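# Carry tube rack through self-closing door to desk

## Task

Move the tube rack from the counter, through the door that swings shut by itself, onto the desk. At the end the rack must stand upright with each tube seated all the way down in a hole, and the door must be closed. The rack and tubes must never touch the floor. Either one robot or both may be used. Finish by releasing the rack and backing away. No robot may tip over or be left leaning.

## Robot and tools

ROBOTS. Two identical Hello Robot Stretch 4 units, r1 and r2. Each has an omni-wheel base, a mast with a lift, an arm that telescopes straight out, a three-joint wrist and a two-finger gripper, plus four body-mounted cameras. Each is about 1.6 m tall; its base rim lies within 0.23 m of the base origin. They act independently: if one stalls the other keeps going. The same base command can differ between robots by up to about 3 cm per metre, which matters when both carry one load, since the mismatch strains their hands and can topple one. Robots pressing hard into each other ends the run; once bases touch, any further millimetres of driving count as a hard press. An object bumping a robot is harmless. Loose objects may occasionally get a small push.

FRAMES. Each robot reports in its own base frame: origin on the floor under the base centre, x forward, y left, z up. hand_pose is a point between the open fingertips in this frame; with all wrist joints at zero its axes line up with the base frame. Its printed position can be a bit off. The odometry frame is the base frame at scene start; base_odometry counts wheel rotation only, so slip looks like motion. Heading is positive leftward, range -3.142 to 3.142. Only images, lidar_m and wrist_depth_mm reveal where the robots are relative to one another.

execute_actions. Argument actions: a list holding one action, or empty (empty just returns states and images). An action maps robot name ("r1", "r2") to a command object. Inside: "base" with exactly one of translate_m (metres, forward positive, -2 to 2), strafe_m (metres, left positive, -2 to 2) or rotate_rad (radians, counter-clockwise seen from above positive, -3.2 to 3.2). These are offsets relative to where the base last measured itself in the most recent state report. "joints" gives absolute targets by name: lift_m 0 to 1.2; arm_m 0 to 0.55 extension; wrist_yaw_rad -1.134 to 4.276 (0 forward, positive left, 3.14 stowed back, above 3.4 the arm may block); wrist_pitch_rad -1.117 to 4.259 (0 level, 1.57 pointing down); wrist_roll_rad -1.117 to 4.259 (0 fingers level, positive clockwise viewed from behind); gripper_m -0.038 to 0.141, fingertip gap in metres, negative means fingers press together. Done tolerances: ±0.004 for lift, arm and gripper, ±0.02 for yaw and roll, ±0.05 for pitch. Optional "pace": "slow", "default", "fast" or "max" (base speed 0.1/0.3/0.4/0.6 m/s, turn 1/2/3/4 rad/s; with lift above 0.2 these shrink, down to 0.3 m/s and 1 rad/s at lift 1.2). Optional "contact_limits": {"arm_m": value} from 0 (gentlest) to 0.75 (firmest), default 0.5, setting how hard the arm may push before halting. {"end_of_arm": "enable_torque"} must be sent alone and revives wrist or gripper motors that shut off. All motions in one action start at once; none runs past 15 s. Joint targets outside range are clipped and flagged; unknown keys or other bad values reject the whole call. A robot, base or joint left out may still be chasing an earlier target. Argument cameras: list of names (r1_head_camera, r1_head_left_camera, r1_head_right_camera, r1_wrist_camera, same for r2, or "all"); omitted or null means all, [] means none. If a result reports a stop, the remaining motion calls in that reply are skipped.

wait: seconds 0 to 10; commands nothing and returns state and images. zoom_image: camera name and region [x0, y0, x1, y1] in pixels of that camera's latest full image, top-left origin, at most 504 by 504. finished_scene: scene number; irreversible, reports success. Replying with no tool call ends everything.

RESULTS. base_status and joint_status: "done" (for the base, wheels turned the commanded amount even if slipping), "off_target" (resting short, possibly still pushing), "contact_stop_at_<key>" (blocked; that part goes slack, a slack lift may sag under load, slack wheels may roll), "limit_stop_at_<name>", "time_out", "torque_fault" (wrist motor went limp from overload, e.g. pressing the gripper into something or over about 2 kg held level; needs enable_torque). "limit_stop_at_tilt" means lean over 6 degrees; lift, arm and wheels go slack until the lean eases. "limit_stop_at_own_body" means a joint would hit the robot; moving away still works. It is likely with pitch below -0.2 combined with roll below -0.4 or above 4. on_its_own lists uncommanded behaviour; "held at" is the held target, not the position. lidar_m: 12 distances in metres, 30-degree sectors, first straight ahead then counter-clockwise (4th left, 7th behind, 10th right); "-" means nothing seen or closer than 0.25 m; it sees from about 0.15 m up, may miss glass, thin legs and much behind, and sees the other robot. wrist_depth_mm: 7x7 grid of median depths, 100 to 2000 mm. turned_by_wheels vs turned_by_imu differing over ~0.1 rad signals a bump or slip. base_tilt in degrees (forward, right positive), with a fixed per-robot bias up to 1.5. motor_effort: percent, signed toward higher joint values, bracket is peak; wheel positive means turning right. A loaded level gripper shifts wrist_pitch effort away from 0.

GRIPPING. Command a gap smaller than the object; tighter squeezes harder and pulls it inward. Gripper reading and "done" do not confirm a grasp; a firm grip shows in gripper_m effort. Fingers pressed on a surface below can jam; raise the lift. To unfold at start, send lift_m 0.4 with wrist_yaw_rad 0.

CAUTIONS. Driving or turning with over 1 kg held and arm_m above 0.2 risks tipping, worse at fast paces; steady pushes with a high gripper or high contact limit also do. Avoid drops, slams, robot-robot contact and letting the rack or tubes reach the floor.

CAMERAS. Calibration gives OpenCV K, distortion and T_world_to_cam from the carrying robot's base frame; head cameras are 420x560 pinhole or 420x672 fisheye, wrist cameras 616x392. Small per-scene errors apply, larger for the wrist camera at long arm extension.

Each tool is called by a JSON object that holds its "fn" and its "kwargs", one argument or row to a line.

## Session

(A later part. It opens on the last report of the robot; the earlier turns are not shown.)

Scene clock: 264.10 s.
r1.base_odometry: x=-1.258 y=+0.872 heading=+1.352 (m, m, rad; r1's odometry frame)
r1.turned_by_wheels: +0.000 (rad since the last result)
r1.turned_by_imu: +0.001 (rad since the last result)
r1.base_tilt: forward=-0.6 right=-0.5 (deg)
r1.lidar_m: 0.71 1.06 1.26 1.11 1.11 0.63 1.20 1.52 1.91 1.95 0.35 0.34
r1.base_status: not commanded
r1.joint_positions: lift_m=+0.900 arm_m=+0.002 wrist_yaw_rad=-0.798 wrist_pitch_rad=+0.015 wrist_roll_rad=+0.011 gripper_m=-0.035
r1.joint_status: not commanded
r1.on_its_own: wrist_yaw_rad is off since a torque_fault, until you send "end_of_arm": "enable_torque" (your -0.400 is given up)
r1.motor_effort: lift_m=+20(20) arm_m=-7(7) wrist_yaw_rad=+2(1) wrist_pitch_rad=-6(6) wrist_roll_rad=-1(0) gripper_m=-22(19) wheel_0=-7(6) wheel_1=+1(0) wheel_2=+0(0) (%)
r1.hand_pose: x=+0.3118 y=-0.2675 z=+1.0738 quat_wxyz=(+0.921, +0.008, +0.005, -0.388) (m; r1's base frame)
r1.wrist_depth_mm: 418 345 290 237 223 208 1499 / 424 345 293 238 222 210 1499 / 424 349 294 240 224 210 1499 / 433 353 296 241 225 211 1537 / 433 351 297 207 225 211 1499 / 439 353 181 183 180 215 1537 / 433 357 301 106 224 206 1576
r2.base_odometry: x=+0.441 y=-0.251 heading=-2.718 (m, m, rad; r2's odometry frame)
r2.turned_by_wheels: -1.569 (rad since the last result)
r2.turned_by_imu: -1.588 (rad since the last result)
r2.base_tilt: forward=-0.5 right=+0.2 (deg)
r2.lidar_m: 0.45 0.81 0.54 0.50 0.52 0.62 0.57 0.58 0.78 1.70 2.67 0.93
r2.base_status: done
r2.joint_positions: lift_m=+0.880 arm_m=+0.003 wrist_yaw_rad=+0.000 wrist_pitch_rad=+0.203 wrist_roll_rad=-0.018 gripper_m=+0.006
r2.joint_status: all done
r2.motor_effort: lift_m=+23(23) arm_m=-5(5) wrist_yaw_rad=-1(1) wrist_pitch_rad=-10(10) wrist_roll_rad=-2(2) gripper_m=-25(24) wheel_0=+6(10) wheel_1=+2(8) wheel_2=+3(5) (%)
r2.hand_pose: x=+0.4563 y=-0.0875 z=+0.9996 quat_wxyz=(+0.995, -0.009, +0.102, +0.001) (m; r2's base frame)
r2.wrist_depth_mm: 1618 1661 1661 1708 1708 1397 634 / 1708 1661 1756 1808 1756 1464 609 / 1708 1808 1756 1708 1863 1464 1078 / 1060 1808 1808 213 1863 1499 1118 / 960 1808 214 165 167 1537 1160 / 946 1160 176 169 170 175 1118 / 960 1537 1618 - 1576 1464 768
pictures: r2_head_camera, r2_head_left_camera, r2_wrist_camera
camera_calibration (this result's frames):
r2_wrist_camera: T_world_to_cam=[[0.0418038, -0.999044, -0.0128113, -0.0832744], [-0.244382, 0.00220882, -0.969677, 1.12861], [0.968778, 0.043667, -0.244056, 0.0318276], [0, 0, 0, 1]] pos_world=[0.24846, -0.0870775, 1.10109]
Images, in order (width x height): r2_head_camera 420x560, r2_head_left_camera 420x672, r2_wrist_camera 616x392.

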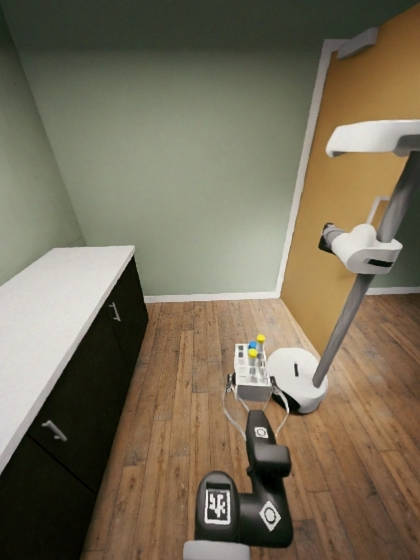

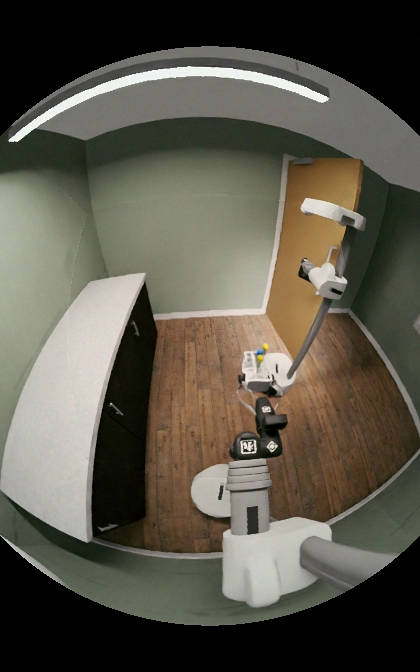

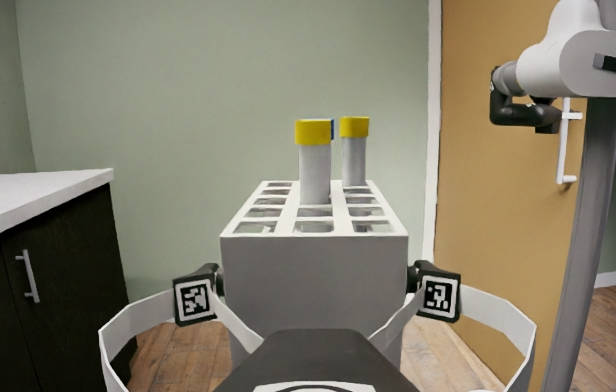

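{"fn": "execute_actions", "kwargs": {
  "actions": [
    {"r2":{"base":{"translate_m":-0.2},"pace":"slow"}}
  ],
  "cameras": []
}}

{"fn": "execute_actions", "kwargs": {
  "actions": [
    {"r2":{"base":{"strafe_m":-1.05}}}
  ],
  "cameras": ["r2_head_left_camera","r2_head_camera"]
}}

Scene clock: 271.67 s.
r1.base_odometry: x=-1.258 y=+0.872 heading=+1.352 (m, m, rad; r1's odometry frame)
r1.turned_by_wheels: +0.000 (rad since the last result)
r1.turned_by_imu: +0.002 (rad since the last result)
r1.base_tilt: forward=-0.6 right=-0.5 (deg)
r1.lidar_m: 0.72 1.07 1.25 1.13 1.12 0.78 1.14 1.53 1.89 1.96 0.37 0.34
r1.base_status: not commanded
r1.joint_positions: lift_m=+0.900 arm_m=+0.002 wrist_yaw_rad=-0.798 wrist_pitch_rad=+0.015 wrist_roll_rad=+0.011 gripper_m=-0.035
r1.joint_status: not commanded
r1.on_its_own: wrist_yaw_rad is off since a torque_fault, until you send "end_of_arm": "enable_torque" (your -0.400 is given up)
r1.motor_effort: lift_m=+20(20) arm_m=-7(7) wrist_yaw_rad=+1(1) wrist_pitch_rad=-6(6) wrist_roll_rad=-1(1) gripper_m=-19(24) wheel_0=-7(7) wheel_1=+0(0) wheel_2=+0(0) (%)
r1.hand_pose: x=+0.3118 y=-0.2675 z=+1.0738 quat_wxyz=(+0.921, +0.008, +0.005, -0.388) (m; r1's base frame)
r1.wrist_depth_mm: 418 343 291 238 221 208 1499 / 424 347 290 239 223 208 1499 / 430 351 296 239 224 209 1537 / 430 347 297 240 224 209 1537 / 439 353 298 206 224 211 1537 / 436 355 181 183 181 215 1576 / 436 357 298 106 222 207 1576
r2.base_odometry: x=+0.623 y=-0.169 heading=-2.718 (m, m, rad; r2's odometry frame)
r2.turned_by_wheels: +0.000 (rad since the last result)
r2.turned_by_imu: +0.000 (rad since the last result)
r2.base_tilt: forward=-0.5 right=+0.2 (deg)
r2.lidar_m: 0.46 0.77 0.52 0.47 0.60 0.40 0.36 0.38 0.51 1.15 2.69 1.14
r2.base_status: done
r2.joint_positions: lift_m=+0.880 arm_m=+0.003 wrist_yaw_rad=+0.000 wrist_pitch_rad=+0.203 wrist_roll_rad=-0.018 gripper_m=+0.006
r2.joint_status: not commanded
r2.motor_effort: lift_m=+23(23) arm_m=-5(5) wrist_yaw_rad=-2(0) wrist_pitch_rad=-10(10) wrist_roll_rad=-2(2) gripper_m=-25(25) wheel_0=-5(6) wheel_1=-2(6) wheel_2=+4(7) (%)
r2.hand_pose: x=+0.4563 y=-0.0875 z=+0.9996 quat_wxyz=(+0.995, -0.009, +0.102, +0.001) (m; r2's base frame)
r2.wrist_depth_mm: 1756 1921 1863 1863 1983 1464 750 / 1808 1863 1921 1983 1921 991 741 / 1863 1921 1983 - - 1537 1138 / 1042 1537 - 215 - 1576 1205 / 960 1499 215 166 167 1618 - / 946 1138 176 170 170 175 1863 / 931 1430 1661 - 1229 1255 1576
pictures: none
No camera images: the call's "cameras" was empty. Leave "cameras" out to get every camera's image.

Scene clock: 276.50 s.
r1.base_odometry: x=-1.258 y=+0.872 heading=+1.352 (m, m, rad; r1's odometry frame)
r1.turned_by_wheels: +0.000 (rad since the last result)
r1.turned_by_imu: +0.001 (rad since the last result)
r1.base_tilt: forward=-0.6 right=-0.5 (deg)
r1.lidar_m: 0.70 1.07 1.26 1.11 1.12 1.39 1.50 0.87 0.90 1.96 0.37 0.32
r1.base_status: not commanded
r1.joint_positions: lift_m=+0.900 arm_m=+0.002 wrist_yaw_rad=-0.798 wrist_pitch_rad=+0.015 wrist_roll_rad=+0.011 gripper_m=-0.035
r1.joint_status: not commanded
r1.on_its_own: wrist_yaw_rad is off since a torque_fault, until you send "end_of_arm": "enable_torque" (your -0.400 is given up)
r1.motor_effort: lift_m=+20(20) arm_m=-7(7) wrist_yaw_rad=+1(1) wrist_pitch_rad=-5(5) wrist_roll_rad=-1(0) gripper_m=-19(23) wheel_0=-7(7) wheel_1=+0(1) wheel_2=+0(0) (%)
r1.hand_pose: x=+0.3118 y=-0.2675 z=+1.0738 quat_wxyz=(+0.921, +0.008, +0.005, -0.388) (m; r1's base frame)
r1.wrist_depth_mm: 418 343 291 236 221 208 1464 / 421 345 291 237 223 208 1499 / 430 349 294 239 224 209 1576 / 427 353 297 242 225 211 1537 / 436 353 298 208 226 211 1499 / 439 357 180 184 181 214 1537 / 439 359 300 106 224 208 1576
r2.base_odometry: x=+0.191 y=+0.788 heading=-2.718 (m, m, rad; r2's odometry frame)
r2.turned_by_wheels: +0.000 (rad since the last result)
r2.turned_by_imu: -0.002 (rad since the last result)
r2.base_tilt: forward=-0.6 right=+0.3 (deg)
r2.lidar_m: 0.45 1.10 1.64 1.53 0.44 0.29 0.26 0.28 0.37 0.85 1.61 2.12
r2.base_status: done
r2.joint_positions: lift_m=+0.880 arm_m=+0.003 wrist_yaw_rad=+0.000 wrist_pitch_rad=+0.203 wrist_roll_rad=-0.018 gripper_m=+0.006
r2.joint_status: not commanded
r2.motor_effort: lift_m=+23(23) arm_m=-5(5) wrist_yaw_rad=-1(1) wrist_pitch_rad=-10(10) wrist_roll_rad=-3(3) gripper_m=-24(20) wheel_0=+2(12) wheel_1=+0(9) wheel_2=+0(2) (%)
r2.hand_pose: x=+0.4563 y=-0.0874 z=+0.9996 quat_wxyz=(+0.995, -0.009, +0.102, +0.001) (m; r2's base frame)
r2.wrist_depth_mm: 1863 1921 1983 - - - 1921 / 768 1098 1983 - - - 1921 / 1983 1118 - - - - - / - - - 215 - - 1921 / - - 214 165 167 - - / - 946 176 169 171 175 1863 / 1661 1255 1576 - 1537 1576 1576
pictures: r2_head_camera, r2_head_left_camera
Images, in order (width x height): r2_head_camera 420x560, r2_head_left_camera 420x672.

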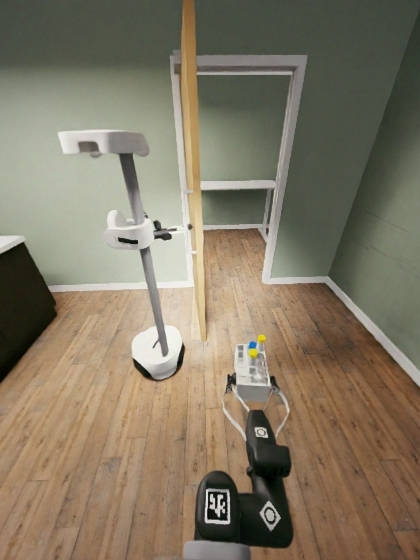

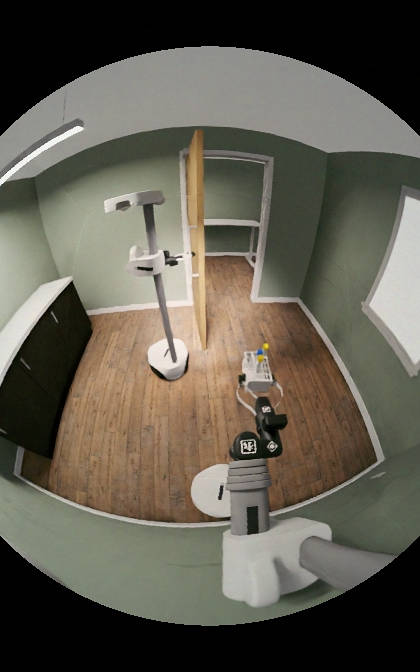

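{"fn": "execute_actions", "kwargs": {
  "actions": [
    {"r2":{"base":{"rotate_rad":0.1},"pace":"slow"}}
  ],
  "cameras": []
}}

{"fn": "execute_actions", "kwargs": {
  "actions": [
    {"r2":{"base":{"strafe_m":-0.36}}}
  ],
  "cameras": []
}}

{"fn": "execute_actions", "kwargs": {
  "actions": [
    {"r2":{"base":{"translate_m":1.2}}}
  ],
  "cameras": ["r2_head_left_camera","r2_head_camera"]
}}

Scene clock: 291.63 s.
r1.base_odometry: x=-1.258 y=+0.872 heading=+1.352 (m, m, rad; r1's odometry frame)
r1.turned_by_wheels: +0.000 (rad since the last result)
r1.turned_by_imu: +0.002 (rad since the last result)
r1.base_tilt: forward=-0.6 right=-0.6 (deg)
r1.lidar_m: 0.70 1.06 1.25 1.11 1.12 1.42 1.51 0.85 1.90 1.96 0.36 0.33
r1.base_status: not commanded
r1.joint_positions: lift_m=+0.900 arm_m=+0.002 wrist_yaw_rad=-0.798 wrist_pitch_rad=+0.015 wrist_roll_rad=+0.011 gripper_m=-0.035
r1.joint_status: not commanded
r1.on_its_own: wrist_yaw_rad is off since a torque_fault, until you send "end_of_arm": "enable_torque" (your -0.400 is given up)
r1.motor_effort: lift_m=+20(20) arm_m=-7(7) wrist_yaw_rad=+1(1) wrist_pitch_rad=-5(6) wrist_roll_rad=+0(1) gripper_m=-22(19) wheel_0=-7(7) wheel_1=+1(0) wheel_2=+0(0) (%)
r1.hand_pose: x=+0.3118 y=-0.2675 z=+1.0738 quat_wxyz=(+0.921, +0.008, +0.005, -0.388) (m; r1's base frame)
r1.wrist_depth_mm: 415 345 291 239 221 208 1576 / 421 345 294 239 223 208 1576 / 427 349 294 240 223 208 1537 / 427 353 296 241 224 210 1499 / 436 355 297 207 225 211 1537 / 439 353 180 183 181 214 1537 / 442 357 300 107 224 206 1576
r2.base_odometry: x=+0.191 y=+0.788 heading=-2.619 (m, m, rad; r2's odometry frame)
r2.turned_by_wheels: +0.099 (rad since the last result)
r2.turned_by_imu: +0.100 (rad since the last result)
r2.base_tilt: forward=-0.5 right=+0.3 (deg)
r2.lidar_m: 0.46 1.10 1.56 1.10 0.41 0.30 0.27 0.28 0.43 1.15 1.63 2.32
r2.base_status: done
r2.joint_positions: lift_m=+0.880 arm_m=+0.003 wrist_yaw_rad=+0.000 wrist_pitch_rad=+0.203 wrist_roll_rad=-0.018 gripper_m=+0.006
r2.joint_status: not commanded
r2.motor_effort: lift_m=+23(23) arm_m=-5(5) wrist_yaw_rad=-1(0) wrist_pitch_rad=-10(11) wrist_roll_rad=-3(2) gripper_m=-23(24) wheel_0=-4(6) wheel_1=-2(4) wheel_2=-4(9) (%)
r2.hand_pose: x=+0.4563 y=-0.0874 z=+0.9996 quat_wxyz=(+0.995, -0.009, +0.102, +0.001) (m; r2's base frame)
r2.wrist_depth_mm: 1983 1983 1921 - - 1983 1863 / - 798 - - - - - / - - - 1205 - - - / - - - 215 - - - / - - 215 166 167 - - / - 1863 176 169 171 175 1983 / 1661 1618 1042 - 1499 1576 1618
pictures: none
No camera images: the call's "cameras" was empty. Leave "cameras" out to get every camera's image.

Scene clock: 294.17 s.
r1.base_odometry: x=-1.258 y=+0.872 heading=+1.352 (m, m, rad; r1's odometry frame)
r1.turned_by_wheels: +0.000 (rad since the last result)
r1.turned_by_imu: +0.001 (rad since the last result)
r1.base_tilt: forward=-0.6 right=-0.6 (deg)
r1.lidar_m: 0.71 1.07 1.26 1.11 1.13 1.38 1.51 1.25 1.07 1.96 0.36 0.35
r1.base_status: not commanded
r1.joint_positions: lift_m=+0.900 arm_m=+0.002 wrist_yaw_rad=-0.798 wrist_pitch_rad=+0.015 wrist_roll_rad=+0.011 gripper_m=-0.035
r1.joint_status: not commanded
r1.on_its_own: wrist_yaw_rad is off since a torque_fault, until you send "end_of_arm": "enable_torque" (your -0.400 is given up)
r1.motor_effort: lift_m=+20(20) arm_m=-7(7) wrist_yaw_rad=+1(1) wrist_pitch_rad=-5(6) wrist_roll_rad=-1(1) gripper_m=-23(22) wheel_0=-7(7) wheel_1=+0(0) wheel_2=+0(0) (%)
r1.hand_pose: x=+0.3118 y=-0.2675 z=+1.0738 quat_wxyz=(+0.921, +0.008, +0.005, -0.388) (m; r1's base frame)
r1.wrist_depth_mm: 418 345 289 237 222 208 1499 / 418 349 293 237 222 208 1576 / 430 347 296 240 222 210 1499 / 436 355 296 242 224 210 1537 / 436 353 297 207 224 211 1537 / 439 355 181 183 181 214 1537 / 439 357 300 107 223 206 1576
r2.base_odometry: x=+0.012 y=+1.100 heading=-2.618 (m, m, rad; r2's odometry frame)
r2.turned_by_wheels: +0.000 (rad since the last result)
r2.turned_by_imu: -0.001 (rad since the last result)
r2.base_tilt: forward=-0.6 right=+0.2 (deg)
r2.lidar_m: 0.46 1.22 1.96 1.11 0.43 0.31 0.28 0.31 0.43 1.18 1.24 1.82
r2.base_status: done
r2.joint_positions: lift_m=+0.880 arm_m=+0.003 wrist_yaw_rad=+0.000 wrist_pitch_rad=+0.203 wrist_roll_rad=-0.018 gripper_m=+0.006
r2.joint_status: not commanded
r2.motor_effort: lift_m=+22(23) arm_m=-5(5) wrist_yaw_rad=+0(2) wrist_pitch_rad=-10(11) wrist_roll_rad=-2(2) gripper_m=-27(25) wheel_0=+3(12) wheel_1=+0(13) wheel_2=+0(1) (%)
r2.hand_pose: x=+0.4563 y=-0.0874 z=+0.9997 quat_wxyz=(+0.995, -0.009, +0.102, +0.001) (m; r2's base frame)
r2.wrist_depth_mm: 1983 1983 - - 1921 1921 1661 / - - - - - 1921 1756 / 1160 - - - - - 1756 / - - 1576 216 - - 1808 / - - 214 166 167 - 1756 / 1921 1863 176 169 170 175 1708 / 1182 1464 1430 - 1537 1618 1576
pictures: none
No camera images: the call's "cameras" was empty. Leave "cameras" out to get every camera's image.

Scene clock: 299.63 s.
r1.base_odometry: x=-1.258 y=+0.872 heading=+1.352 (m, m, rad; r1's odometry frame)
r1.turned_by_wheels: +0.000 (rad since the last result)
r1.turned_by_imu: +0.001 (rad since the last result)
r1.base_tilt: forward=-0.6 right=-0.6 (deg)
r1.lidar_m: 0.71 1.05 1.24 1.11 1.11 1.41 1.52 1.54 1.89 0.51 0.36 0.35
r1.base_status: not commanded
r1.joint_positions: lift_m=+0.900 arm_m=+0.002 wrist_yaw_rad=-0.798 wrist_pitch_rad=+0.015 wrist_roll_rad=+0.011 gripper_m=-0.035
r1.joint_status: not commanded
r1.on_its_own: wrist_yaw_rad is off since a torque_fault, until you send "end_of_arm": "enable_torque" (your -0.400 is given up)
r1.motor_effort: lift_m=+20(20) arm_m=-7(7) wrist_yaw_rad=+1(1) wrist_pitch_rad=-5(5) wrist_roll_rad=+0(0) gripper_m=-20(22) wheel_0=-7(7) wheel_1=+1(1) wheel_2=+0(0) (%)
r1.hand_pose: x=+0.3118 y=-0.2675 z=+1.0738 quat_wxyz=(+0.921, +0.008, +0.005, -0.388) (m; r1's base frame)
r1.wrist_depth_mm: 421 342 293 238 221 208 1499 / 427 347 291 238 223 208 1499 / 427 349 294 241 224 210 1537 / 433 351 297 241 224 210 480 / 433 353 297 207 226 212 569 / 433 357 180 183 181 214 1537 / 436 357 301 106 224 206 1499
r2.base_odometry: x=-1.027 y=+0.500 heading=-2.618 (m, m, rad; r2's odometry frame)
r2.turned_by_wheels: +0.000 (rad since the last result)
r2.turned_by_imu: -0.004 (rad since the last result)
r2.base_tilt: forward=-0.6 right=+0.3 (deg)
r2.lidar_m: 0.43 0.48 0.40 0.54 1.98 1.52 1.48 1.56 1.28 1.23 1.32 1.20
r2.base_status: done
r2.joint_positions: lift_m=+0.880 arm_m=+0.003 wrist_yaw_rad=+0.000 wrist_pitch_rad=+0.203 wrist_roll_rad=-0.018 gripper_m=+0.006
r2.joint_status: not commanded
r2.motor_effort: lift_m=+22(22) arm_m=-5(5) wrist_yaw_rad=+0(1) wrist_pitch_rad=-11(10) wrist_roll_rad=-2(3) gripper_m=-26(25) wheel_0=+3(6) wheel_1=+2(6) wheel_2=-2(11) (%)
r2.hand_pose: x=+0.4563 y=-0.0874 z=+0.9997 quat_wxyz=(+0.995, -0.009, +0.102, +0.001) (m; r2's base frame)
r2.wrist_depth_mm: 691 - - - - 820 809 / 661 - - - - 842 842 / 683 - - - - 891 878 / 668 - - 213 - 917 917 / 654 - 213 165 167 931 946 / 647 788 176 169 170 175 991 / 647 960 1618 - 1078 1025 1025
pictures: r2_head_camera, r2_head_left_camera
Images, in order (width x height): r2_head_camera 420x560, r2_head_left_camera 420x672.

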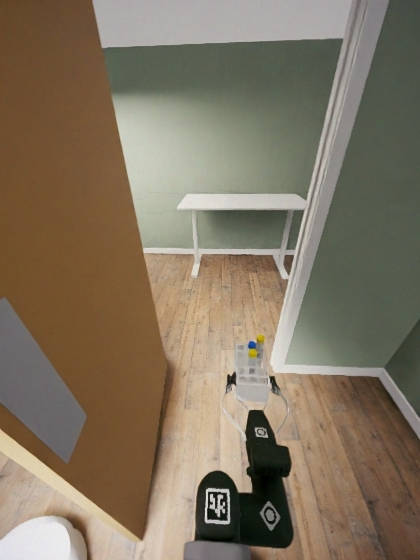

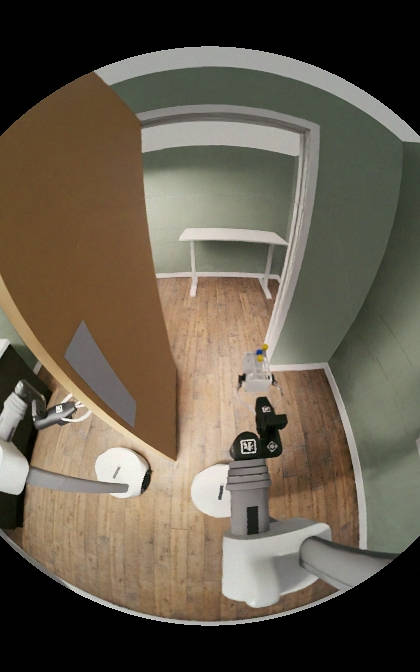

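{"fn": "execute_actions", "kwargs": {
  "actions": [
    {"r2":{"base":{"translate_m":1.6}}}
  ],
  "cameras": ["r2_head_left_camera","r2_head_camera"]
}}

Scene clock: 312.37 s.
r1.base_odometry: x=-1.258 y=+0.872 heading=+1.352 (m, m, rad; r1's odometry frame)
r1.turned_by_wheels: +0.000 (rad since the last result)
r1.turned_by_imu: +0.003 (rad since the last result)
r1.base_tilt: forward=-0.6 right=-0.6 (deg)
r1.lidar_m: 0.70 1.06 1.23 1.10 1.13 1.38 1.52 1.53 1.89 1.96 0.37 0.33
r1.base_status: not commanded
r1.joint_positions: lift_m=+0.900 arm_m=+0.002 wrist_yaw_rad=-0.798 wrist_pitch_rad=+0.015 wrist_roll_rad=+0.011 gripper_m=-0.035
r1.joint_status: not commanded
r1.on_its_own: wrist_yaw_rad is off since a torque_fault, until you send "end_of_arm": "enable_torque" (your -0.400 is given up)
r1.motor_effort: lift_m=+20(20) arm_m=-7(7) wrist_yaw_rad=-1(1) wrist_pitch_rad=-6(6) wrist_roll_rad=+0(1) gripper_m=-23(22) wheel_0=-7(7) wheel_1=+0(0) wheel_2=+0(1) (%)
r1.hand_pose: x=+0.3118 y=-0.2675 z=+1.0738 quat_wxyz=(+0.921, +0.008, +0.005, -0.388) (m; r1's base frame)
r1.wrist_depth_mm: 418 342 291 238 221 208 1537 / 421 347 291 238 221 208 1499 / 430 349 296 239 224 210 1576 / 427 351 296 241 224 210 1499 / 433 357 297 208 225 211 1499 / 439 357 181 183 181 214 1576 / 439 357 303 106 224 207 1537
r2.base_odometry: x=-2.413 y=-0.301 heading=-2.618 (m, m, rad; r2's odometry frame)
r2.turned_by_wheels: +0.000 (rad since the last result)
r2.turned_by_imu: -0.006 (rad since the last result)
r2.base_tilt: forward=-0.6 right=+0.3 (deg)
r2.lidar_m: 0.45 0.95 2.42 1.29 0.58 0.61 1.35 0.64 0.55 1.25 1.29 0.94
r2.base_status: done
r2.joint_positions: lift_m=+0.880 arm_m=+0.003 wrist_yaw_rad=+0.000 wrist_pitch_rad=+0.203 wrist_roll_rad=-0.018 gripper_m=+0.006
r2.joint_status: not commanded
r2.motor_effort: lift_m=+22(22) arm_m=-5(5) wrist_yaw_rad=-1(1) wrist_pitch_rad=-10(11) wrist_roll_rad=-2(1) gripper_m=-23(24) wheel_0=+5(8) wheel_1=+1(8) wheel_2=-2(12) (%)
r2.hand_pose: x=+0.4563 y=-0.0874 z=+0.9997 quat_wxyz=(+0.995, -0.009, +0.102, +0.001) (m; r2's base frame)
r2.wrist_depth_mm: 1366 1366 1336 1366 1336 1336 1336 / 1397 1397 1397 1430 1366 1430 1366 / 1464 1397 1430 1255 1397 1397 1397 / 1499 788 759 216 715 820 798 / 1576 1537 214 166 167 1499 1308 / 1618 1576 177 169 171 175 1182 / 1661 1618 1229 - 1499 1537 1182
pictures: r2_head_camera, r2_head_left_camera
Images, in order (width x height): r2_head_camera 420x560, r2_head_left_camera 420x672.

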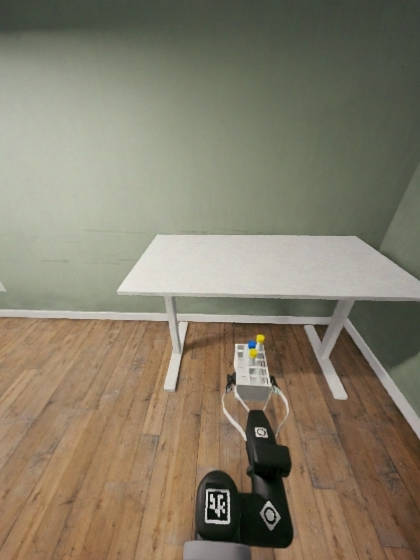

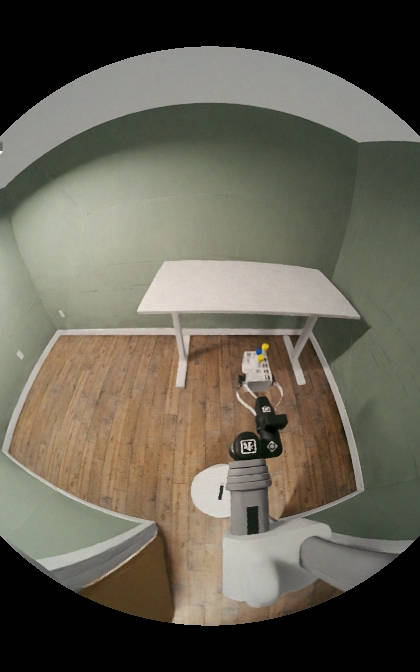

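{"fn": "execute_actions", "kwargs": {
  "actions": [
    {"r2":{"base":{"translate_m":0.45},"joints":{"arm_m":0.12}},"r1":{"joints":{"gripper_m":0.1}}}
  ],
  "cameras": ["r2_wrist_camera","r2_head_camera","r1_head_left_camera"]
}}

Scene clock: 319.80 s.
r1.base_odometry: x=-1.258 y=+0.872 heading=+1.352 (m, m, rad; r1's odometry frame)
r1.turned_by_wheels: +0.000 (rad since the last result)
r1.turned_by_imu: +0.002 (rad since the last result)
r1.base_tilt: forward=-0.6 right=-0.6 (deg)
r1.lidar_m: 1.02 1.04 1.26 1.11 1.12 1.39 1.50 1.54 1.90 1.97 0.99 0.97
r1.base_status: not commanded
r1.joint_positions: lift_m=+0.900 arm_m=+0.002 wrist_yaw_rad=-0.817 wrist_pitch_rad=+0.015 wrist_roll_rad=+0.011 gripper_m=+0.100
r1.joint_status: all done
r1.on_its_own: wrist_yaw_rad is off since a torque_fault, until you send "end_of_arm": "enable_torque" (your -0.400 is given up)
r1.motor_effort: lift_m=+20(20) arm_m=-7(7) wrist_yaw_rad=+1(1) wrist_pitch_rad=-5(6) wrist_roll_rad=+1(1) gripper_m=+0(20) wheel_0=-2(7) wheel_1=+0(1) wheel_2=+1(0) (%)
r1.hand_pose: x=+0.3067 y=-0.2701 z=+1.0739 quat_wxyz=(+0.918, +0.008, +0.005, -0.397) (m; r1's base frame)
r1.wrist_depth_mm: 707 750 798 854 1921 1756 1537 / 715 741 798 878 1921 1708 1537 / 707 750 809 866 1921 1661 1537 / 723 759 809 866 1863 1708 1537 / 699 759 798 878 1921 1756 1576 / 715 750 196 866 931 1661 1537 / 723 759 798 106 1863 1661 1576
r2.base_odometry: x=-2.802 y=-0.526 heading=-2.617 (m, m, rad; r2's odometry frame)
r2.turned_by_wheels: +0.000 (rad since the last result)
r2.turned_by_imu: -0.002 (rad since the last result)
r2.base_tilt: forward=-0.5 right=+0.2 (deg)
r2.lidar_m: 0.44 0.48 0.64 2.50 1.10 0.91 1.04 0.84 1.10 1.24 0.64 0.49
r2.base_status: done
r2.joint_positions: lift_m=+0.880 arm_m=+0.119 wrist_yaw_rad=+0.000 wrist_pitch_rad=+0.203 wrist_roll_rad=-0.018 gripper_m=+0.006
r2.joint_status: all done
r2.motor_effort: lift_m=+22(22) arm_m=+5(9) wrist_yaw_rad=-1(1) wrist_pitch_rad=-10(10) wrist_roll_rad=-3(3) gripper_m=-24(27) wheel_0=+3(8) wheel_1=+1(4) wheel_2=+1(10) (%)
r2.hand_pose: x=+0.5726 y=-0.0874 z=+0.9997 quat_wxyz=(+0.995, -0.009, +0.102, +0.001) (m; r2's base frame)
r2.wrist_depth_mm: 831 831 820 820 831 820 820 / 854 842 854 854 854 866 842 / 878 891 891 878 866 878 866 / 691 683 668 214 559 603 597 / 407 404 215 166 167 377 370 / 283 256 176 169 170 175 266 / 227 220 221 - 207 213 -
pictures: r1_head_left_camera, r2_head_camera, r2_wrist_camera
camera_calibration (this result's frames):
r2_wrist_camera: T_world_to_cam=[[0.041984, -0.999036, -0.0128155, -0.0881801], [-0.24448, 0.00216445, -0.969652, 1.15712], [0.968745, 0.043843, -0.244153, -0.0806459], [0, 0, 0, 1]] pos_world=[0.36472, -0.0870639, 1.10119]
Images, in order (width x height): r1_head_left_camera 420x672, r2_head_camera 420x560, r2_wrist_camera 616x392.

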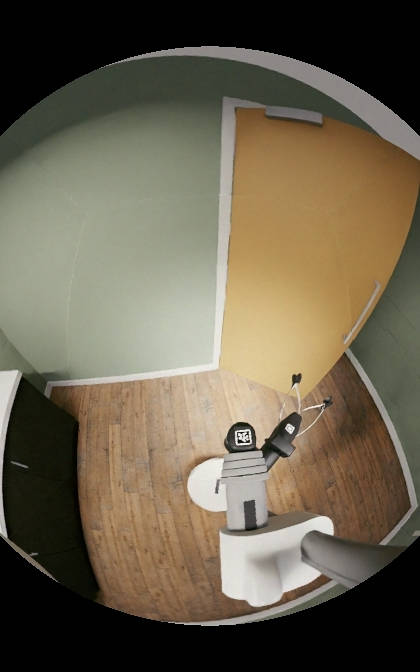

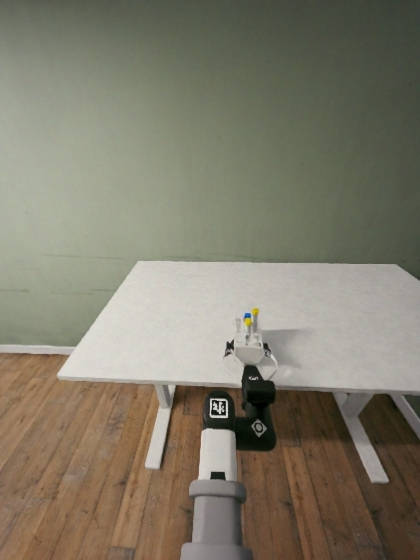

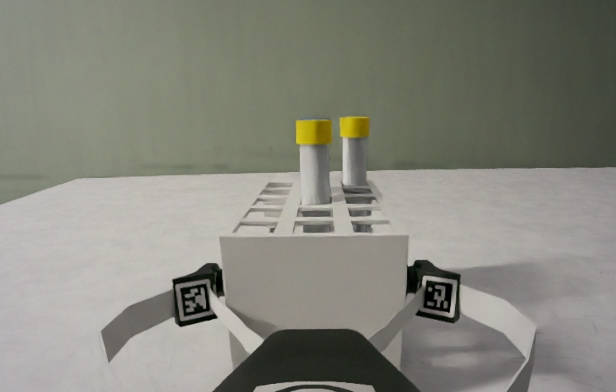

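{"fn": "execute_actions", "kwargs": {
  "actions": [
    {"r2":{"joints":{"arm_m":0.22},"pace":"slow"}}
  ],
  "cameras": []
}}

{"fn": "execute_actions", "kwargs": {
  "actions": [
    {"r2":{"joints":{"lift_m":0.863},"pace":"slow"}}
  ],
  "cameras": ["r2_wrist_camera","r2_head_camera"]
}}

Scene clock: 335.07 s.
r1.base_odometry: x=-1.258 y=+0.872 heading=+1.352 (m, m, rad; r1's odometry frame)
r1.turned_by_wheels: +0.000 (rad since the last result)
r1.turned_by_imu: +0.002 (rad since the last result)
r1.base_tilt: forward=-0.6 right=-0.6 (deg)
r1.lidar_m: 1.05 1.05 1.25 1.11 1.14 1.38 1.52 1.53 1.91 1.97 1.87 1.20
r1.base_status: not commanded
r1.joint_positions: lift_m=+0.900 arm_m=+0.002 wrist_yaw_rad=-0.817 wrist_pitch_rad=+0.015 wrist_roll_rad=+0.011 gripper_m=+0.100
r1.joint_status: not commanded
r1.on_its_own: wrist_yaw_rad is off since a torque_fault, until you send "end_of_arm": "enable_torque" (your -0.400 is given up)
r1.motor_effort: lift_m=+20(20) arm_m=-7(6) wrist_yaw_rad=+1(1) wrist_pitch_rad=-5(5) wrist_roll_rad=-1(1) gripper_m=-3(3) wheel_0=-2(2) wheel_1=+0(0) wheel_2=+0(0) (%)
r1.hand_pose: x=+0.3067 y=-0.2701 z=+1.0739 quat_wxyz=(+0.918, +0.008, +0.005, -0.397) (m; r1's base frame)
r1.wrist_depth_mm: 820 976 1255 1756 1863 1708 1576 / 831 991 1255 1661 1921 1661 1537 / 831 991 1255 1708 1921 1708 1537 / 831 1008 1281 1708 1921 1708 1537 / 831 991 1182 1756 1921 1708 1537 / 831 976 196 1661 1863 1661 1537 / 820 960 1255 107 1983 1661 1576
r2.base_odometry: x=-2.802 y=-0.526 heading=-2.617 (m, m, rad; r2's odometry frame)
r2.turned_by_wheels: +0.000 (rad since the last result)
r2.turned_by_imu: +0.000 (rad since the last result)
r2.base_tilt: forward=-0.5 right=+0.2 (deg)
r2.lidar_m: 0.45 0.46 0.67 2.49 1.13 0.88 0.84 0.89 1.14 1.24 0.65 0.47
r2.base_status: not commanded
r2.joint_positions: lift_m=+0.880 arm_m=+0.219 wrist_yaw_rad=+0.000 wrist_pitch_rad=+0.203 wrist_roll_rad=-0.018 gripper_m=+0.006
r2.joint_status: all done
r2.motor_effort: lift_m=+22(22) arm_m=+6(3) wrist_yaw_rad=+0(1) wrist_pitch_rad=-10(10) wrist_roll_rad=-3(2) gripper_m=-25(24) wheel_0=+3(3) wheel_1=+1(1) wheel_2=+0(0) (%)
r2.hand_pose: x=+0.6725 y=-0.0874 z=+0.9997 quat_wxyz=(+0.995, -0.009, +0.102, +0.001) (m; r2's base frame)
r2.wrist_depth_mm: 741 741 732 732 723 707 723 / 768 759 759 750 750 741 750 / 798 788 788 778 768 778 778 / 691 683 676 214 554 609 591 / 404 402 214 165 167 377 370 / 282 268 176 169 171 175 265 / 227 220 220 - 206 213 -
pictures: none
No camera images: the call's "cameras" was empty. Leave "cameras" out to get every camera's image.

Scene clock: 335.93 s.
r1.base_odometry: x=-1.258 y=+0.872 heading=+1.352 (m, m, rad; r1's odometry frame)
r1.turned_by_wheels: +0.000 (rad since the last result)
r1.turned_by_imu: +0.000 (rad since the last result)
r1.base_tilt: forward=-0.6 right=-0.6 (deg)
r1.lidar_m: 1.05 1.06 1.24 1.11 1.14 1.42 1.52 1.53 1.91 1.97 1.85 1.18
r1.base_status: not commanded
r1.joint_positions: lift_m=+0.900 arm_m=+0.002 wrist_yaw_rad=-0.817 wrist_pitch_rad=+0.015 wrist_roll_rad=+0.011 gripper_m=+0.100
r1.joint_status: not commanded
r1.on_its_own: wrist_yaw_rad is off since a torque_fault, until you send "end_of_arm": "enable_torque" (your -0.400 is given up)
r1.motor_effort: lift_m=+20(20) arm_m=-7(6) wrist_yaw_rad=+2(1) wrist_pitch_rad=-6(4) wrist_roll_rad=-1(1) gripper_m=-2(2) wheel_0=-2(2) wheel_1=+0(0) wheel_2=+0(1) (%)
r1.hand_pose: x=+0.3067 y=-0.2701 z=+1.0739 quat_wxyz=(+0.918, +0.008, +0.005, -0.397) (m; r1's base frame)
r1.wrist_depth_mm: 820 1025 1255 1708 1863 1708 1537 / 831 991 1281 1661 1921 1661 1537 / 820 991 1255 1708 1983 1756 1537 / 820 1008 1255 1756 1983 1661 1537 / 831 1008 1229 1708 1983 1756 1537 / 831 976 196 1618 1863 1708 1537 / 831 976 1281 106 1921 1708 1499
r2.base_odometry: x=-2.802 y=-0.526 heading=-2.617 (m, m, rad; r2's odometry frame)
r2.turned_by_wheels: +0.000 (rad since the last result)
r2.turned_by_imu: +0.000 (rad since the last result)
r2.base_tilt: forward=-0.6 right=+0.3 (deg)
r2.lidar_m: 0.46 0.47 0.66 2.49 1.12 0.89 0.84 0.87 1.12 1.26 0.67 0.46
r2.base_status: not commanded
r2.joint_positions: lift_m=+0.863 arm_m=+0.219 wrist_yaw_rad=+0.000 wrist_pitch_rad=+0.203 wrist_roll_rad=-0.018 gripper_m=+0.006
r2.joint_status: all done
r2.motor_effort: lift_m=+15(22) arm_m=+5(5) wrist_yaw_rad=-1(0) wrist_pitch_rad=-10(11) wrist_roll_rad=-2(2) gripper_m=-23(23) wheel_0=+3(3) wheel_1=+1(1) wheel_2=+1(1) (%)
r2.hand_pose: x=+0.6725 y=-0.0874 z=+0.9832 quat_wxyz=(+0.995, -0.009, +0.102, +0.001) (m; r2's base frame)
r2.wrist_depth_mm: 741 741 732 732 723 732 723 / 759 759 759 759 750 750 750 / 788 788 778 778 778 768 768 / 621 591 585 214 492 539 530 / 359 357 215 165 167 336 329 / 252 238 176 169 170 175 243 / 202 195 196 - 183 189 -
pictures: r2_head_camera, r2_wrist_camera
camera_calibration (this result's frames):
r2_wrist_camera: T_world_to_cam=[[0.0419461, -0.999038, -0.0128157, -0.0925731], [-0.244479, 0.00217388, -0.969652, 1.16556], [0.968747, 0.0438063, -0.244153, -0.181505], [0, 0, 0, 1]] pos_world=[0.46467, -0.0870667, 1.08468]
Images, in order (width x height): r2_head_camera 420x560, r2_wrist_camera 616x392.

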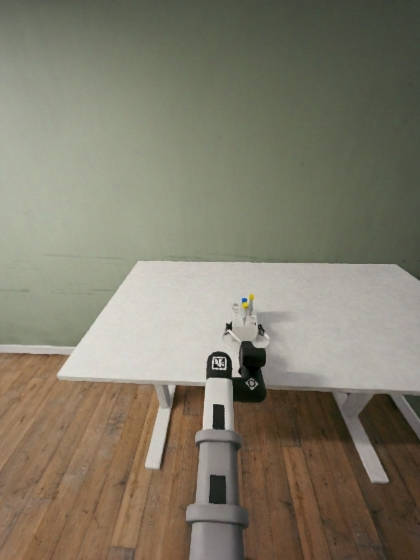

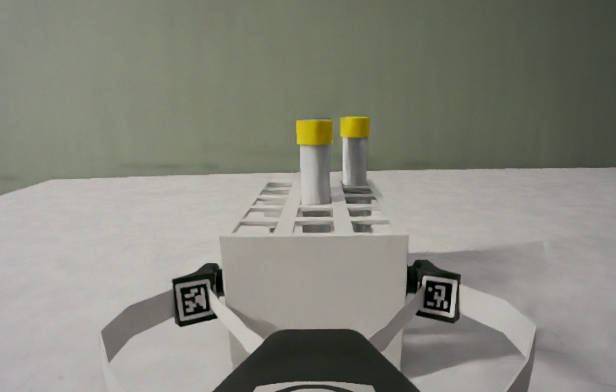

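{"fn": "execute_actions", "kwargs": {
  "actions": [
    {"r2":{"joints":{"lift_m":0.857},"pace":"slow"}}
  ],
  "cameras": []
}}

{"fn": "execute_actions", "kwargs": {
  "actions": [
    {"r2":{"joints":{"gripper_m":0.14},"pace":"slow"}}
  ],
  "cameras": ["r2_wrist_camera"]
}}

{"fn": "execute_actions", "kwargs": {
  "actions": [
    {"r2":{"joints":{"arm_m":0.0},"base":{"translate_m":-0.1}}}
  ],
  "cameras": ["r2_wrist_camera","r2_head_camera","r1_head_left_camera"]
}}

Scene clock: 341.03 s.
r1.base_odometry: x=-1.258 y=+0.872 heading=+1.352 (m, m, rad; r1's odometry frame)
r1.turned_by_wheels: +0.000 (rad since the last result)
r1.turned_by_imu: +0.001 (rad since the last result)
r1.base_tilt: forward=-0.6 right=-0.6 (deg)
r1.lidar_m: 1.06 1.07 1.24 1.10 1.12 1.40 1.48 1.52 1.91 1.96 1.85 1.20
r1.base_status: not commanded
r1.joint_positions: lift_m=+0.900 arm_m=+0.002 wrist_yaw_rad=-0.817 wrist_pitch_rad=+0.015 wrist_roll_rad=+0.011 gripper_m=+0.100
r1.joint_status: not commanded
r1.on_its_own: wrist_yaw_rad is off since a torque_fault, until you send "end_of_arm": "enable_torque" (your -0.400 is given up)
r1.motor_effort: lift_m=+20(20) arm_m=-7(7) wrist_yaw_rad=+0(1) wrist_pitch_rad=-5(5) wrist_roll_rad=-1(1) gripper_m=+2(4) wheel_0=-2(2) wheel_1=+0(0) wheel_2=+1(0) (%)
r1.hand_pose: x=+0.3067 y=-0.2701 z=+1.0739 quat_wxyz=(+0.918, +0.008, +0.005, -0.397) (m; r1's base frame)
r1.wrist_depth_mm: 820 1008 1229 1661 1921 1661 1537 / 809 991 1255 1661 1863 1661 1576 / 831 991 1255 1756 1983 1708 1537 / 831 991 1255 1708 1983 1661 1537 / 820 1008 1205 1756 1921 1661 1537 / 831 960 195 1661 1863 1661 1499 / 831 976 1255 106 1983 1708 1576
r2.base_odometry: x=-2.802 y=-0.526 heading=-2.617 (m, m, rad; r2's odometry frame)
r2.turned_by_wheels: +0.000 (rad since the last result)
r2.turned_by_imu: +0.000 (rad since the last result)
r2.base_tilt: forward=-0.5 right=+0.3 (deg)
r2.lidar_m: 0.45 0.46 0.65 2.50 1.13 0.87 0.84 0.86 1.11 1.23 0.67 0.49
r2.base_status: not commanded
r2.joint_positions: lift_m=+0.857 arm_m=+0.219 wrist_yaw_rad=+0.000 wrist_pitch_rad=+0.199 wrist_roll_rad=-0.018 gripper_m=+0.005
r2.joint_status: all done
r2.motor_effort: lift_m=+14(18) arm_m=+5(5) wrist_yaw_rad=+0(0) wrist_pitch_rad=+3(10) wrist_roll_rad=-2(2) gripper_m=-24(25) wheel_0=+3(3) wheel_1=+1(1) wheel_2=+1(1) (%)
r2.hand_pose: x=+0.6728 y=-0.0874 z=+0.9786 quat_wxyz=(+0.995, -0.009, +0.099, +0.001) (m; r2's base frame)
r2.wrist_depth_mm: 741 741 741 741 732 723 732 / 768 750 759 759 750 750 750 / 798 788 788 778 778 778 768 / 627 609 585 214 496 539 525 / 353 353 213 166 183 330 322 / 248 233 176 169 171 175 244 / 197 191 191 - 179 185 -
pictures: none
No camera images: the call's "cameras" was empty. Leave "cameras" out to get every camera's image.

Scene clock: 346.53 s.
r1.base_odometry: x=-1.258 y=+0.872 heading=+1.352 (m, m, rad; r1's odometry frame)
r1.turned_by_wheels: +0.000 (rad since the last result)
r1.turned_by_imu: +0.001 (rad since the last result)
r1.base_tilt: forward=-0.6 right=-0.6 (deg)
r1.lidar_m: 1.05 1.05 1.24 1.12 1.10 1.41 1.50 1.52 1.89 1.97 1.86 1.17
r1.base_status: not commanded
r1.joint_positions: lift_m=+0.900 arm_m=+0.002 wrist_yaw_rad=-0.817 wrist_pitch_rad=+0.015 wrist_roll_rad=+0.011 gripper_m=+0.100
r1.joint_status: not commanded
r1.on_its_own: wrist_yaw_rad is off since a torque_fault, until you send "end_of_arm": "enable_torque" (your -0.400 is given up)
r1.motor_effort: lift_m=+20(20) arm_m=-7(7) wrist_yaw_rad=+1(1) wrist_pitch_rad=-5(5) wrist_roll_rad=-1(0) gripper_m=+1(1) wheel_0=-2(2) wheel_1=+0(0) wheel_2=+0(0) (%)
r1.hand_pose: x=+0.3067 y=-0.2701 z=+1.0739 quat_wxyz=(+0.918, +0.008, +0.005, -0.397) (m; r1's base frame)
r1.wrist_depth_mm: 820 991 1281 1661 1983 1708 1537 / 820 1008 1281 1756 1921 1661 1499 / 842 991 1255 1756 1921 1708 1464 / 820 1008 1255 1661 1921 1708 1576 / 831 1025 1205 1708 1983 1756 1499 / 842 976 195 1708 1921 1661 1537 / 831 991 1281 107 1983 1708 1537
r2.base_odometry: x=-2.802 y=-0.526 heading=-2.617 (m, m, rad; r2's odometry frame)
r2.turned_by_wheels: +0.000 (rad since the last result)
r2.turned_by_imu: +0.000 (rad since the last result)
r2.base_tilt: forward=-0.6 right=+0.2 (deg)
r2.lidar_m: 0.46 0.47 0.66 2.50 1.13 0.89 0.83 0.88 1.13 1.25 0.66 0.49
r2.base_status: not commanded
r2.joint_positions: lift_m=+0.857 arm_m=+0.219 wrist_yaw_rad=+0.000 wrist_pitch_rad=+0.202 wrist_roll_rad=-0.018 gripper_m=+0.140
r2.joint_status: all done
r2.motor_effort: lift_m=+15(15) arm_m=+5(5) wrist_yaw_rad=+0(1) wrist_pitch_rad=-6(15) wrist_roll_rad=-3(2) gripper_m=+3(25) wheel_0=+3(3) wheel_1=+1(1) wheel_2=+0(1) (%)
r2.hand_pose: x=+0.6726 y=-0.0875 z=+0.9777 quat_wxyz=(+0.995, -0.009, +0.101, +0.001) (m; r2's base frame)
r2.wrist_depth_mm: 732 741 732 741 723 723 723 / 759 759 759 750 750 759 741 / 788 788 778 778 768 778 778 / 597 580 564 232 480 521 512 / 347 345 296 189 190 320 315 / 242 230 201 193 197 217 234 / 194 187 198 - 193 181 -
pictures: r2_wrist_camera
camera_calibration (this result's frames):
r2_wrist_camera: T_world_to_cam=[[0.0416435, -0.999051, -0.0127508, -0.0925985], [-0.242976, 0.00225246, -0.97003, 1.1596], [0.969138, 0.0434936, -0.242652, -0.184665], [0, 0, 0, 1]] pos_world=[0.464577, -0.0870908, 1.07886]
Images, in order (width x height): r2_wrist_camera 616x392.

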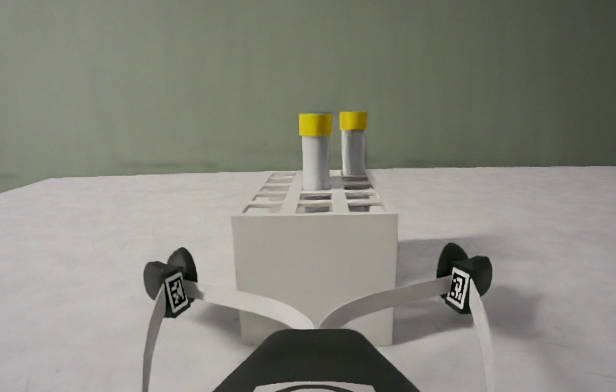

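Scene clock: 348.30 s.
r1.base_odometry: x=-1.258 y=+0.872 heading=+1.352 (m, m, rad; r1's odometry frame)
r1.turned_by_wheels: +0.000 (rad since the last result)
r1.turned_by_imu: +0.000 (rad since the last result)
r1.base_tilt: forward=-0.6 right=-0.6 (deg)
r1.lidar_m: 1.05 1.05 1.24 1.12 1.13 1.41 1.51 1.53 1.91 1.96 1.86 1.17
r1.base_status: not commanded
r1.joint_positions: lift_m=+0.900 arm_m=+0.002 wrist_yaw_rad=-0.817 wrist_pitch_rad=+0.015 wrist_roll_rad=+0.011 gripper_m=+0.100
r1.joint_status: not commanded
r1.on_its_own: wrist_yaw_rad is off since a torque_fault, until you send "end_of_arm": "enable_torque" (your -0.400 is given up)
r1.motor_effort: lift_m=+20(20) arm_m=-7(7) wrist_yaw_rad=+1(1) wrist_pitch_rad=-4(5) wrist_roll_rad=-1(1) gripper_m=-2(4) wheel_0=-2(2) wheel_1=+0(0) wheel_2=+0(0) (%)
r1.hand_pose: x=+0.3067 y=-0.2701 z=+1.0739 quat_wxyz=(+0.918, +0.008, +0.005, -0.397) (m; r1's base frame)
r1.wrist_depth_mm: 831 960 1281 1708 1863 1756 1537 / 820 991 1255 1708 1921 1708 1537 / 831 1008 1229 1661 1983 1708 1537 / 820 1008 1255 1708 1921 1708 1537 / 831 1008 1229 1708 - 1708 1499 / 820 976 196 1618 1863 1661 1537 / 842 960 1255 107 1983 1708 1537
r2.base_odometry: x=-2.716 y=-0.476 heading=-2.618 (m, m, rad; r2's odometry frame)
r2.turned_by_wheels: +0.000 (rad since the last result)
r2.turned_by_imu: +0.000 (rad since the last result)
r2.base_tilt: forward=-0.5 right=+0.2 (deg)
r2.lidar_m: 0.53 0.58 1.92 2.50 0.97 0.79 0.73 0.78 0.97 1.24 0.78 0.57
r2.base_status: done
r2.joint_positions: lift_m=+0.857 arm_m=+0.003 wrist_yaw_rad=+0.000 wrist_pitch_rad=+0.202 wrist_roll_rad=-0.018 gripper_m=+0.140
r2.joint_status: all done
joint sent to its limit — the command would take r2.arm_m past its lower limit, so that joint was sent only as far as its limit.
r2.motor_effort: lift_m=+15(15) arm_m=-5(5) wrist_yaw_rad=+1(3) wrist_pitch_rad=-8(8) wrist_roll_rad=-2(2) gripper_m=+0(1) wheel_0=-5(8) wheel_1=-1(6) wheel_2=+1(7) (%)
r2.hand_pose: x=+0.4564 y=-0.0875 z=+0.9775 quat_wxyz=(+0.995, -0.009, +0.101, +0.001) (m; r2's base frame)
r2.wrist_depth_mm: 1042 1042 1042 1025 1042 991 1008 / 1060 1060 1060 1060 1060 1042 1025 / 1098 1098 1098 591 1118 1078 1060 / 609 591 569 500 544 530 517 / 351 351 347 343 338 334 343 / 1229 750 1229 1205 1205 1229 1205 / 1308 809 1255 - 1229 1255 1255
pictures: r1_head_left_camera, r2_head_camera, r2_wrist_camera
camera_calibration (this result's frames):
r2_wrist_camera: T_world_to_cam=[[0.0417686, -0.999046, -0.0127713, -0.0835984], [-0.243451, 0.00222056, -0.969911, 1.10701], [0.969014, 0.043621, -0.243125, 0.0253152], [0, 0, 0, 1]] pos_world=[0.248463, -0.087081, 1.07879]
Images, in order (width x height): r1_head_left_camera 420x672, r2_head_camera 420x560, r2_wrist_camera 616x392.

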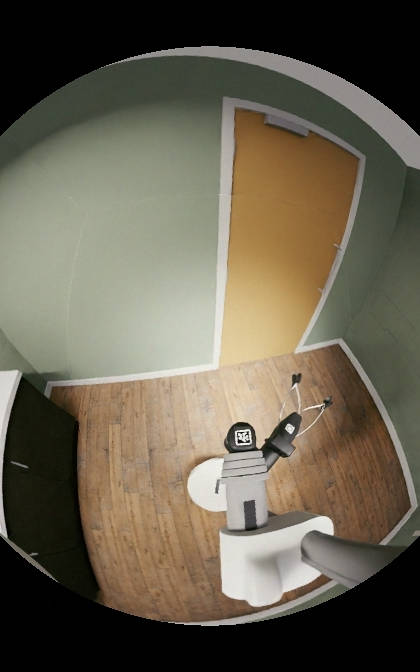

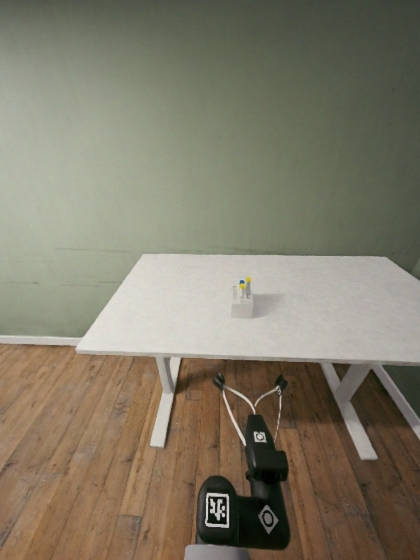

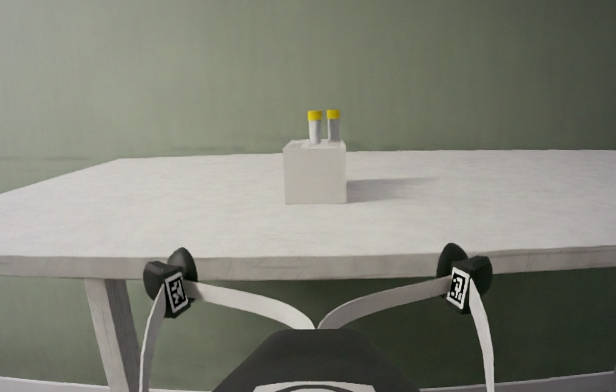

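{"fn": "zoom_image", "kwargs": {
  "camera": "r2_head_camera",
  "region": [210,265,280,325]
}}

Region (210, 265, 280, 325) of r2_head_camera's 420x560 image, scaled by 7.200, with more detail than that image has; it fills the top 432 rows of this view, and the rest is white.

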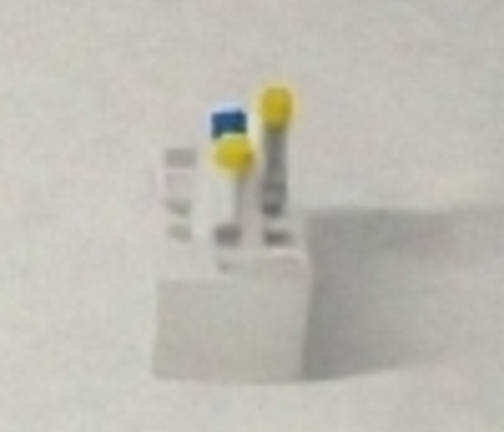

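{"fn": "finished_scene", "kwargs": {
  "scene": 1
}}

The scene is finished: the task was done.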